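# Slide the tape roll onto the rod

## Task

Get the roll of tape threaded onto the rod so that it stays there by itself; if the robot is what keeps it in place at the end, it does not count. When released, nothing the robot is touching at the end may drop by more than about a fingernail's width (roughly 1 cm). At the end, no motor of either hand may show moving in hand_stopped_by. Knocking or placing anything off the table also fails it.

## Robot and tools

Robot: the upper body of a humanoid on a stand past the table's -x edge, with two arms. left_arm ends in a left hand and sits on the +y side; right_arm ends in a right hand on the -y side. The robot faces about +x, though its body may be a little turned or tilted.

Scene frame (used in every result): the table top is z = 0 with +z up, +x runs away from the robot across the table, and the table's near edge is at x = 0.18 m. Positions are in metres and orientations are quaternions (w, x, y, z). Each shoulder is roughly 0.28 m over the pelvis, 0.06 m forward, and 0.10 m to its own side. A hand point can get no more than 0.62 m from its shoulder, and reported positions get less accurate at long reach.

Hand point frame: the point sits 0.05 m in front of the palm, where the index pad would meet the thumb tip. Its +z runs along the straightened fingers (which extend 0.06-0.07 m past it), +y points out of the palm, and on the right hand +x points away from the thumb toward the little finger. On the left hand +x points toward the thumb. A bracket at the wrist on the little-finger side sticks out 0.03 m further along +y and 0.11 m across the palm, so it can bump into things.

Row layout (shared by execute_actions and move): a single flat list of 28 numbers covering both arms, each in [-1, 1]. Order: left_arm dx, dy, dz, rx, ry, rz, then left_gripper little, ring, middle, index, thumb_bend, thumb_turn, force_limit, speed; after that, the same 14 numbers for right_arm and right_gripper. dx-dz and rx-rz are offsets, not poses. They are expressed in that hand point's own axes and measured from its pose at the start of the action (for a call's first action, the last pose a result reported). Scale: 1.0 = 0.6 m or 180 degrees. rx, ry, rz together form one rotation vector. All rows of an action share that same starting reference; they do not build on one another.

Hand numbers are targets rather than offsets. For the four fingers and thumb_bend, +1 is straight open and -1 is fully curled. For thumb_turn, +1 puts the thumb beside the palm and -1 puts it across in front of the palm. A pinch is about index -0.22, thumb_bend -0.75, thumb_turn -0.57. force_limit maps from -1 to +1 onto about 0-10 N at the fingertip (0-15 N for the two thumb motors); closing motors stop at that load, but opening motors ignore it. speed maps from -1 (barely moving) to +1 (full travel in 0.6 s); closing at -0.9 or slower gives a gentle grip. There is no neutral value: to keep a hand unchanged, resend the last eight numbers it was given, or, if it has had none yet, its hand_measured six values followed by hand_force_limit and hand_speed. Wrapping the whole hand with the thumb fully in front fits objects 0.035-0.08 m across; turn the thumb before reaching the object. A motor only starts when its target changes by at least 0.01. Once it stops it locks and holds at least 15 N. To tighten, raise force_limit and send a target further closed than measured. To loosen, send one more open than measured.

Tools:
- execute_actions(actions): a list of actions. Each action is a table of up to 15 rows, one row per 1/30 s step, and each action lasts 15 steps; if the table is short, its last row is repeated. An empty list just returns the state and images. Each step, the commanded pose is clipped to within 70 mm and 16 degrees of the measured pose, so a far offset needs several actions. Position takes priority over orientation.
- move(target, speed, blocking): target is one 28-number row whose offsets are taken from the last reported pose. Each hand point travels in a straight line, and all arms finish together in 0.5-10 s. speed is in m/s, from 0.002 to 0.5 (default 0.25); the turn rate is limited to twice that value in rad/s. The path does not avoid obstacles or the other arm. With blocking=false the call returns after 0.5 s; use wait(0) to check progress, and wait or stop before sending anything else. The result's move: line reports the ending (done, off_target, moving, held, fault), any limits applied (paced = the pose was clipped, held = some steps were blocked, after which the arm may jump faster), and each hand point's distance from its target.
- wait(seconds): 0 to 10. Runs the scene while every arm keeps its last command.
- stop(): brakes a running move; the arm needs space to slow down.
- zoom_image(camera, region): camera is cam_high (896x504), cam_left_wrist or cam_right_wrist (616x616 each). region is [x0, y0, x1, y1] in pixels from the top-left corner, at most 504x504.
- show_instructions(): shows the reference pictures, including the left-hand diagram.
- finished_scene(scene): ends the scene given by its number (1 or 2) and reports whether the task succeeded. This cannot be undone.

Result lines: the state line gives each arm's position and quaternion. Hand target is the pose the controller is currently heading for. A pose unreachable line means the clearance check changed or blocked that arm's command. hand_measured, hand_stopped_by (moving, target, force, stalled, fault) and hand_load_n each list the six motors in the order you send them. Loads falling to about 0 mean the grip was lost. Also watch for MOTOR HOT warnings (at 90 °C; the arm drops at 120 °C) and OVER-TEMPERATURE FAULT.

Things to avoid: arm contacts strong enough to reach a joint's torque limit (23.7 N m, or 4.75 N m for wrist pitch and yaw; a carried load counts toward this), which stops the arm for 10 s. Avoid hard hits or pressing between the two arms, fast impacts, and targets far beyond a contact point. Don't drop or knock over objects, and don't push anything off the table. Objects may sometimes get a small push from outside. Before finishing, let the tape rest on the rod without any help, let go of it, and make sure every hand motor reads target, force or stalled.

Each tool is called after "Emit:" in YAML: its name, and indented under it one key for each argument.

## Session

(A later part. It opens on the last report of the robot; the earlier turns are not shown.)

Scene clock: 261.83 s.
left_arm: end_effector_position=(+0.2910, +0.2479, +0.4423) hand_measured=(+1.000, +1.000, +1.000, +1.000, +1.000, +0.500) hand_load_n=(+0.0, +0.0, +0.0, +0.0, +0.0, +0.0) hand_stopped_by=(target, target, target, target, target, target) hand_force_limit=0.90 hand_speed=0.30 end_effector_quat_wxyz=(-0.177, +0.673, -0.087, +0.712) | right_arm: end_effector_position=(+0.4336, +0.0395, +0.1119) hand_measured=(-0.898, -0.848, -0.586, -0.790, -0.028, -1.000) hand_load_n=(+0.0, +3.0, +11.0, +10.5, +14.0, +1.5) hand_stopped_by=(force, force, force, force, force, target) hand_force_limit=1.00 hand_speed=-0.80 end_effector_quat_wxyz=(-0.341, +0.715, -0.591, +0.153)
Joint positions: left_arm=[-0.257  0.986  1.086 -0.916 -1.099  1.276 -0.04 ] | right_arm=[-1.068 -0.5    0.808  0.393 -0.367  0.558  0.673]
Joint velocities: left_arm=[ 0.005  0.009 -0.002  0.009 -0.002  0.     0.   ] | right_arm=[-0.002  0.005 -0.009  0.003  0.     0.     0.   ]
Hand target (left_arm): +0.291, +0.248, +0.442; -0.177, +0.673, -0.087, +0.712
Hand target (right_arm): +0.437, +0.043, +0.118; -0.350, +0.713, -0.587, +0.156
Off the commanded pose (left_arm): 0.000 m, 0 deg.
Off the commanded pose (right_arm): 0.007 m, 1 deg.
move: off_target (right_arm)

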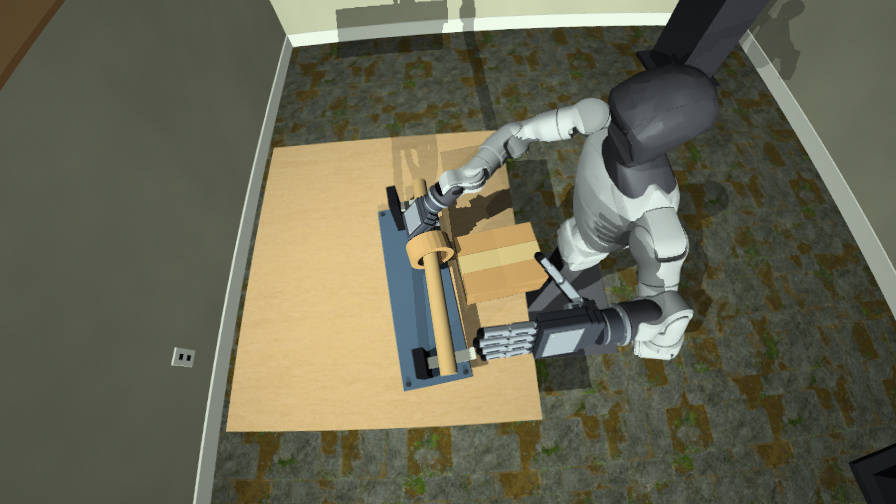

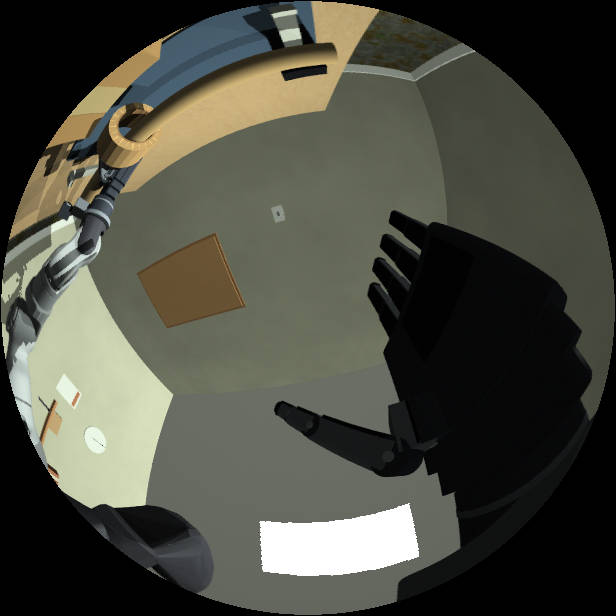

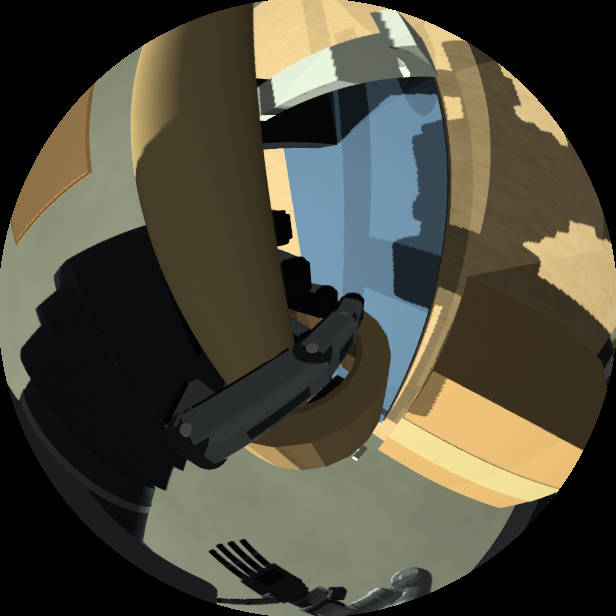

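Well aligned; lowering the remaining distance.

Emit:
move:
  target: [0,0,0,0,0,0,1,1,1,1,1,0.5,0.9,0.3,0.01,0.02,0.02,0,0,0.01,-1,-1,-1,-1,-0.4,-1,1,-0.8]
  speed: 0.03

Emit:
move:
  target: [0,0,0,0,0,0,1,1,1,1,1,0.5,0.9,0.3,0,0,0,0,0,0,0.3,0.3,0.3,0.3,1,-1,1,-0.4]

Emit:
zoom_image:
  camera: "cam_high"
  region: [340,140,560,400]

Scene clock: 267.57 s.
left_arm: end_effector_position=(+0.2910, +0.2479, +0.4423) hand_measured=(+1.000, +1.000, +1.000, +1.000, +1.000, +0.500) hand_load_n=(+0.0, +0.0, +0.0, +0.0, +0.0, +0.0) hand_stopped_by=(target, target, target, target, target, target) hand_force_limit=0.90 hand_speed=0.30 end_effector_quat_wxyz=(-0.177, +0.673, -0.087, +0.712) | right_arm: end_effector_position=(+0.4311, +0.0316, +0.0881) hand_measured=(-0.898, -0.848, -0.586, -0.790, -0.028, -1.000) hand_load_n=(+0.0, +3.0, +11.0, +10.5, +14.0, +1.5) hand_stopped_by=(force, force, force, force, force, target) hand_force_limit=1.00 hand_speed=-0.80 end_effector_quat_wxyz=(-0.334, +0.707, -0.606, +0.148)
Joint positions: left_arm=[-0.257  0.986  1.086 -0.916 -1.099  1.276 -0.04 ] | right_arm=[-1.019 -0.473  0.797  0.473 -0.363  0.509  0.616]
Joint velocities: left_arm=[ 0.    -0.008 -0.012  0.002 -0.003  0.     0.   ] | right_arm=[ 0.006  0.    -0.003  0.008  0.005 -0.006 -0.002]
Hand target (left_arm): +0.291, +0.248, +0.442; -0.177, +0.673, -0.087, +0.712
Hand target (right_arm): +0.435, +0.036, +0.095; -0.345, +0.704, -0.603, +0.148
Off the commanded pose (left_arm): 0.000 m, 0 deg.
Off the commanded pose (right_arm): 0.008 m, 1 deg.
move: off_target (right_arm)

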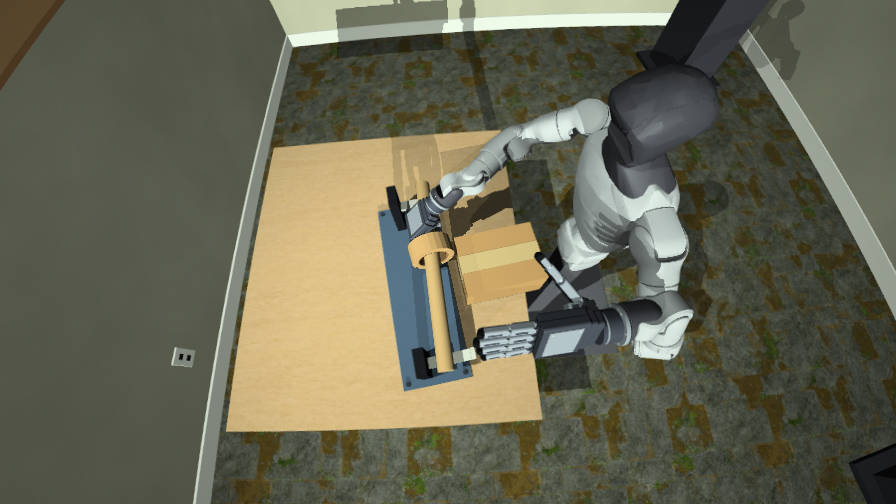

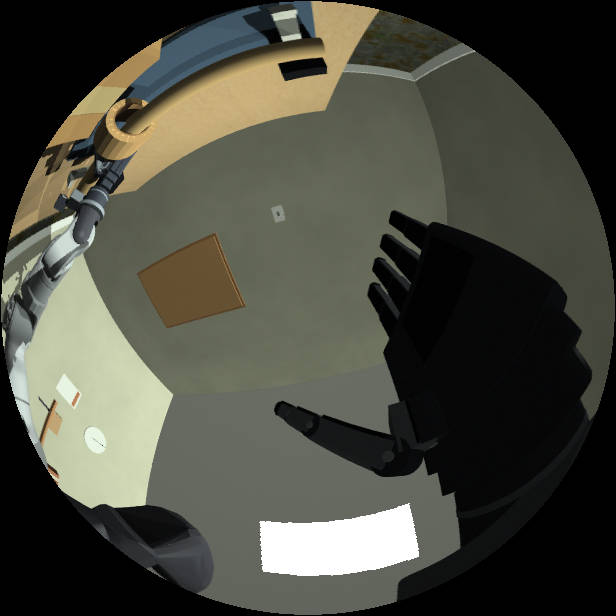

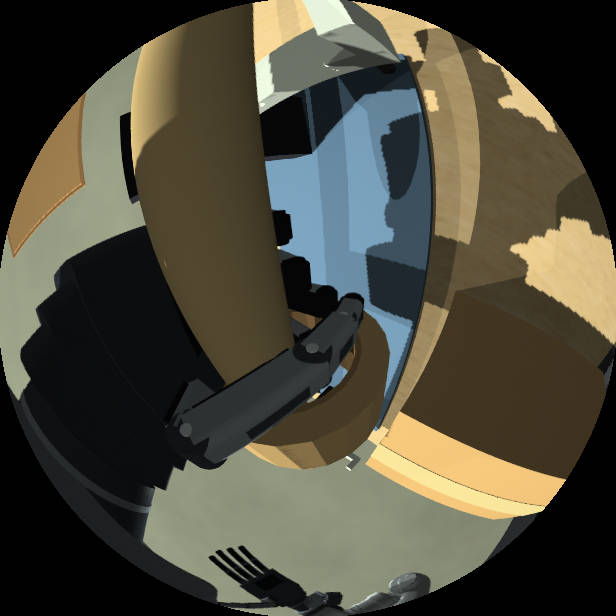

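Scene clock: 269.50 s.
left_arm: end_effector_position=(+0.2910, +0.2479, +0.4423) hand_measured=(+1.000, +1.000, +1.000, +1.000, +1.000, +0.500) hand_load_n=(+0.0, +0.0, +0.0, +0.0, +0.0, +0.0) hand_stopped_by=(target, target, target, target, target, target) hand_force_limit=0.90 hand_speed=0.30 end_effector_quat_wxyz=(-0.177, +0.673, -0.087, +0.712) | right_arm: end_effector_position=(+0.4325, +0.0332, +0.0914) hand_measured=(+0.300, +0.300, +0.300, +0.300, +1.000, -1.000) hand_load_n=(+0.0, +0.0, +0.0, -2.0, +0.0, +0.0) hand_stopped_by=(target, target, target, target, target, target) hand_force_limit=1.00 hand_speed=-0.40 end_effector_quat_wxyz=(-0.338, +0.706, -0.605, +0.148)
Joint positions: left_arm=[-0.257  0.986  1.086 -0.916 -1.099  1.276 -0.04 ] | right_arm=[-1.024 -0.475  0.793  0.468 -0.362  0.508  0.618]
Joint velocities: left_arm=[ 0.008  0.005  0.006 -0.008 -0.002  0.     0.   ] | right_arm=[ 0.002 -0.008 -0.002  0.006 -0.003  0.     0.   ]
Hand target (left_arm): +0.291, +0.248, +0.442; -0.177, +0.673, -0.087, +0.712
Hand target (right_arm): +0.431, +0.032, +0.088; -0.334, +0.707, -0.606, +0.148
Off the commanded pose (left_arm): 0.000 m, 0 deg.
Off the commanded pose (right_arm): 0.004 m, 0 deg.
move: off_target (right_arm)

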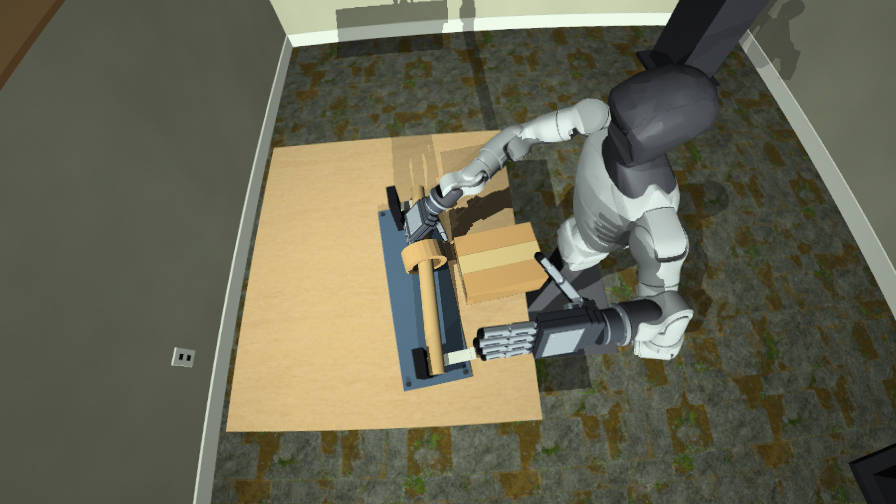

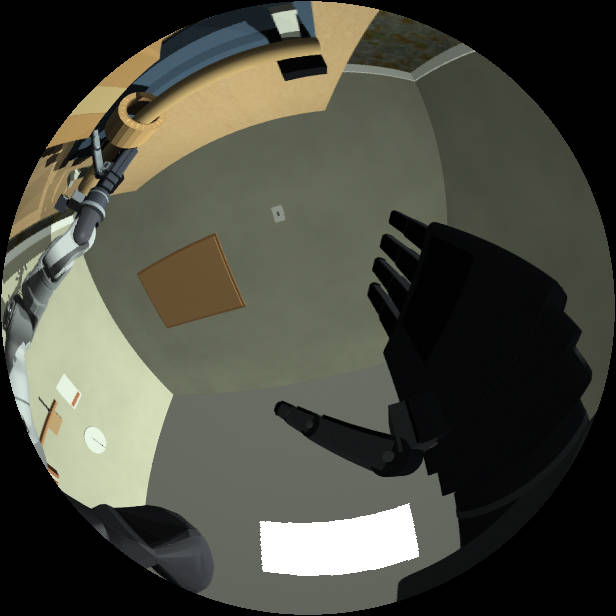

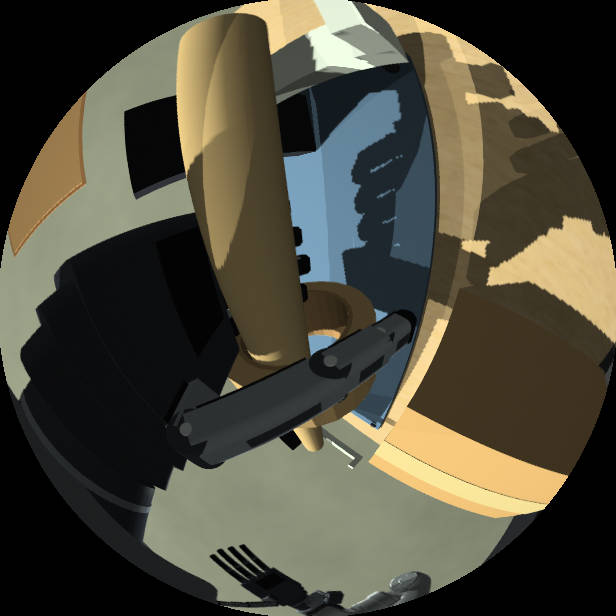

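Region (340, 140, 560, 400) of cam_high's 896x504 image, scaled by 1.938, with more detail than that image has; it fills the left 426 columns of this view, and the rest is white.

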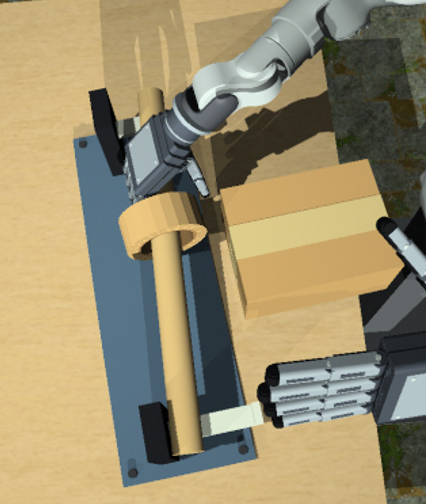

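Emit:
move:
  target: [0,0,0,0,0,0,1,1,1,1,1,0.5,0.9,0.3,0.015,0,0,0,0,0,1,1,1,0.8,1,-1,1,-0.2]
  speed: 0.03

Emit:
move:
  target: [0,0,0,0,0,0,1,1,1,1,1,0.5,0.9,0.3,0.03,-0.08,-0.1,0,0,0,1,1,1,0.8,1,-1,1,-0.2]
  speed: 0.07

Scene clock: 274.00 s.
left_arm: end_effector_position=(+0.2910, +0.2479, +0.4423) hand_measured=(+1.000, +1.000, +1.000, +1.000, +1.000, +0.500) hand_load_n=(+0.0, +0.0, +0.0, +0.0, +0.0, +0.0) hand_stopped_by=(target, target, target, target, target, target) hand_force_limit=0.90 hand_speed=0.30 end_effector_quat_wxyz=(-0.177, +0.673, -0.087, +0.712) | right_arm: end_effector_position=(+0.4361, +0.0335, +0.1000) hand_measured=(+1.000, +1.000, +1.000, +0.798, +1.000, -1.000) hand_load_n=(+0.0, +0.0, +0.0, -3.5, +0.0, +0.0) hand_stopped_by=(target, target, target, target, target, target) hand_force_limit=1.00 hand_speed=-0.20 end_effector_quat_wxyz=(-0.351, +0.710, -0.593, +0.146)
Joint positions: left_arm=[-0.257  0.986  1.086 -0.916 -1.099  1.276 -0.04 ] | right_arm=[-1.027 -0.498  0.777  0.459 -0.361  0.463  0.621]
Joint velocities: left_arm=[ 0.008  0.008 -0.009  0.005 -0.003  0.     0.   ] | right_arm=[-0.014  0.008 -0.002 -0.002 -0.008  0.     0.   ]
Hand target (left_arm): +0.291, +0.248, +0.442; -0.177, +0.673, -0.087, +0.712
Hand target (right_arm): +0.434, +0.024, +0.090; -0.338, +0.706, -0.605, +0.148
Off the commanded pose (left_arm): 0.000 m, 0 deg.
Off the commanded pose (right_arm): 0.014 m, 2 deg.
move: off_target (right_arm)

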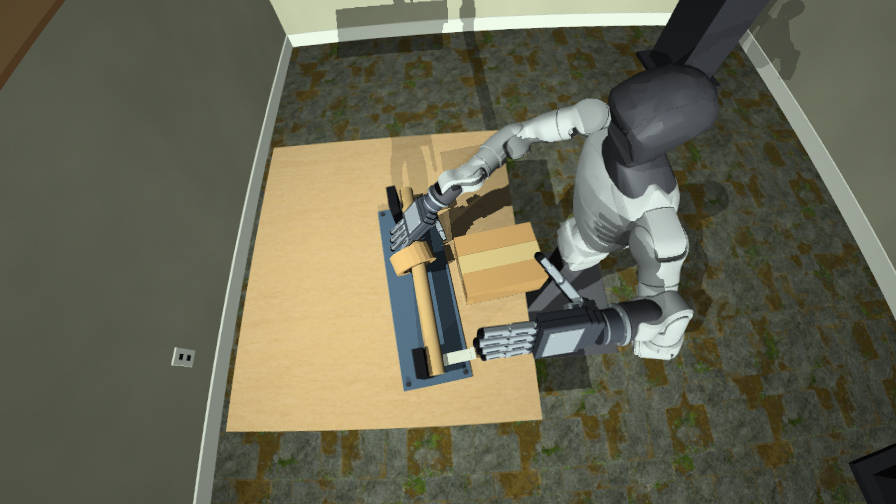

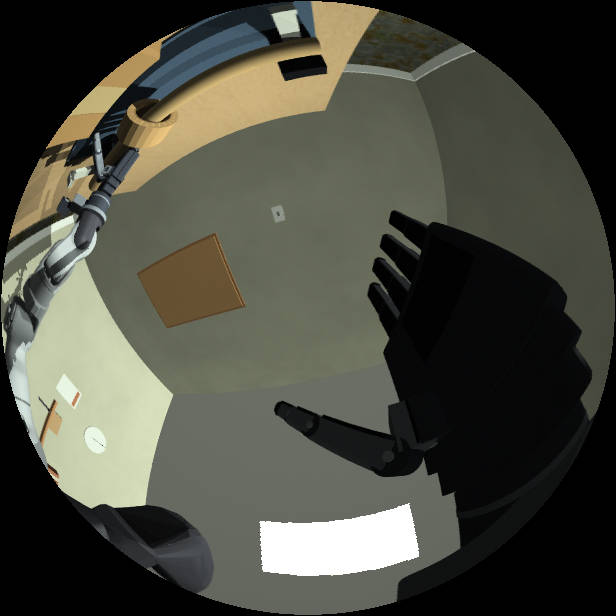

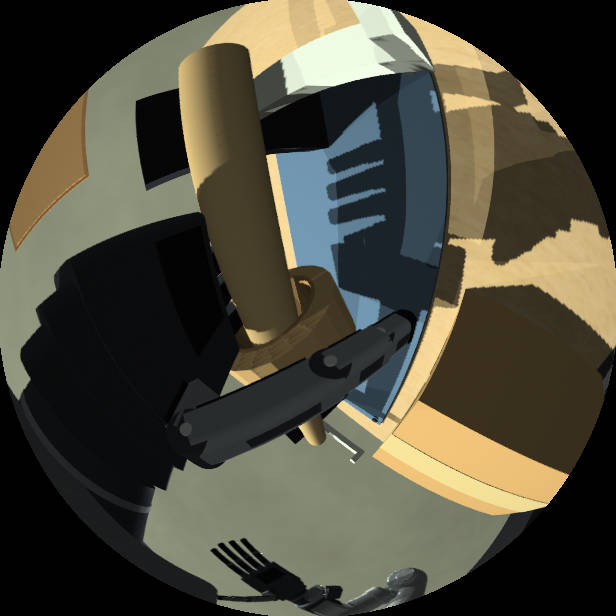

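Scene clock: 275.43 s.
left_arm: end_effector_position=(+0.2910, +0.2479, +0.4423) hand_measured=(+1.000, +1.000, +1.000, +1.000, +1.000, +0.500) hand_load_n=(+0.0, +0.0, +0.0, +0.0, +0.0, +0.0) hand_stopped_by=(target, target, target, target, target, target) hand_force_limit=0.90 hand_speed=0.30 end_effector_quat_wxyz=(-0.177, +0.673, -0.087, +0.712) | right_arm: end_effector_position=(+0.4360, -0.0001, +0.1719) hand_measured=(+1.000, +1.000, +1.000, +0.800, +1.000, -1.000) hand_load_n=(+0.0, +0.0, +0.0, +0.0, +0.0, +0.0) hand_stopped_by=(target, target, target, target, target, target) hand_force_limit=1.00 hand_speed=-0.20 end_effector_quat_wxyz=(-0.350, +0.715, -0.586, +0.153)
Joint positions: left_arm=[-0.257  0.986  1.086 -0.916 -1.099  1.276 -0.04 ] | right_arm=[-1.071 -0.733  0.685  0.163 -0.339  0.557  0.869]
Joint velocities: left_arm=[ 0.023  0.005  0.     0.003 -0.017  0.     0.   ] | right_arm=[-0.015 -0.006  0.017  0.002  0.009  0.     0.004]
Hand target (left_arm): +0.291, +0.248, +0.442; -0.177, +0.673, -0.087, +0.712
Hand target (right_arm): +0.435, +0.001, +0.172; -0.350, +0.714, -0.587, +0.150
Off the commanded pose (left_arm): 0.000 m, 0 deg.
Off the commanded pose (right_arm): 0.003 m, 1 deg.
move: done

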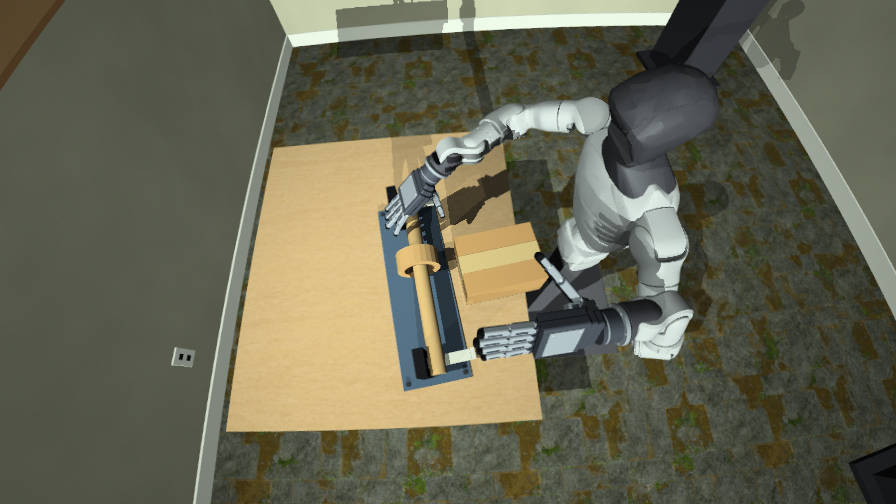

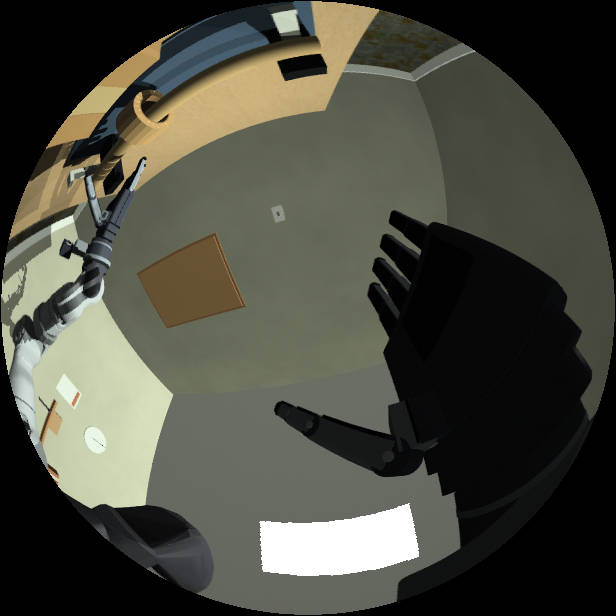

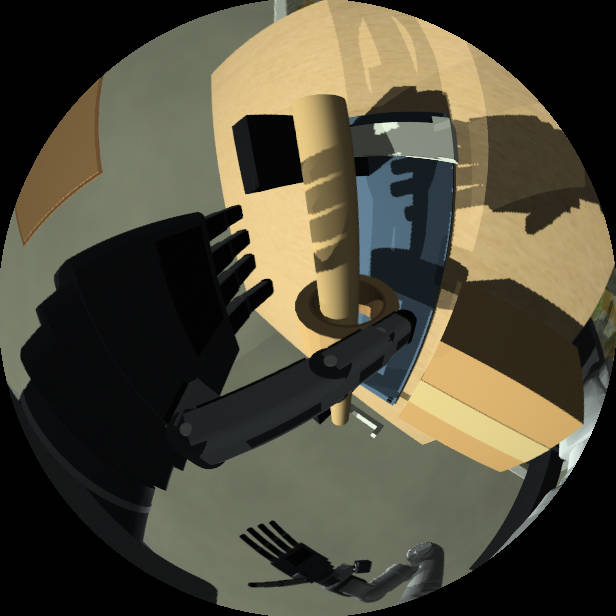

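Emit:
finished_scene:
  scene: 2

The scene is finished: the task was done.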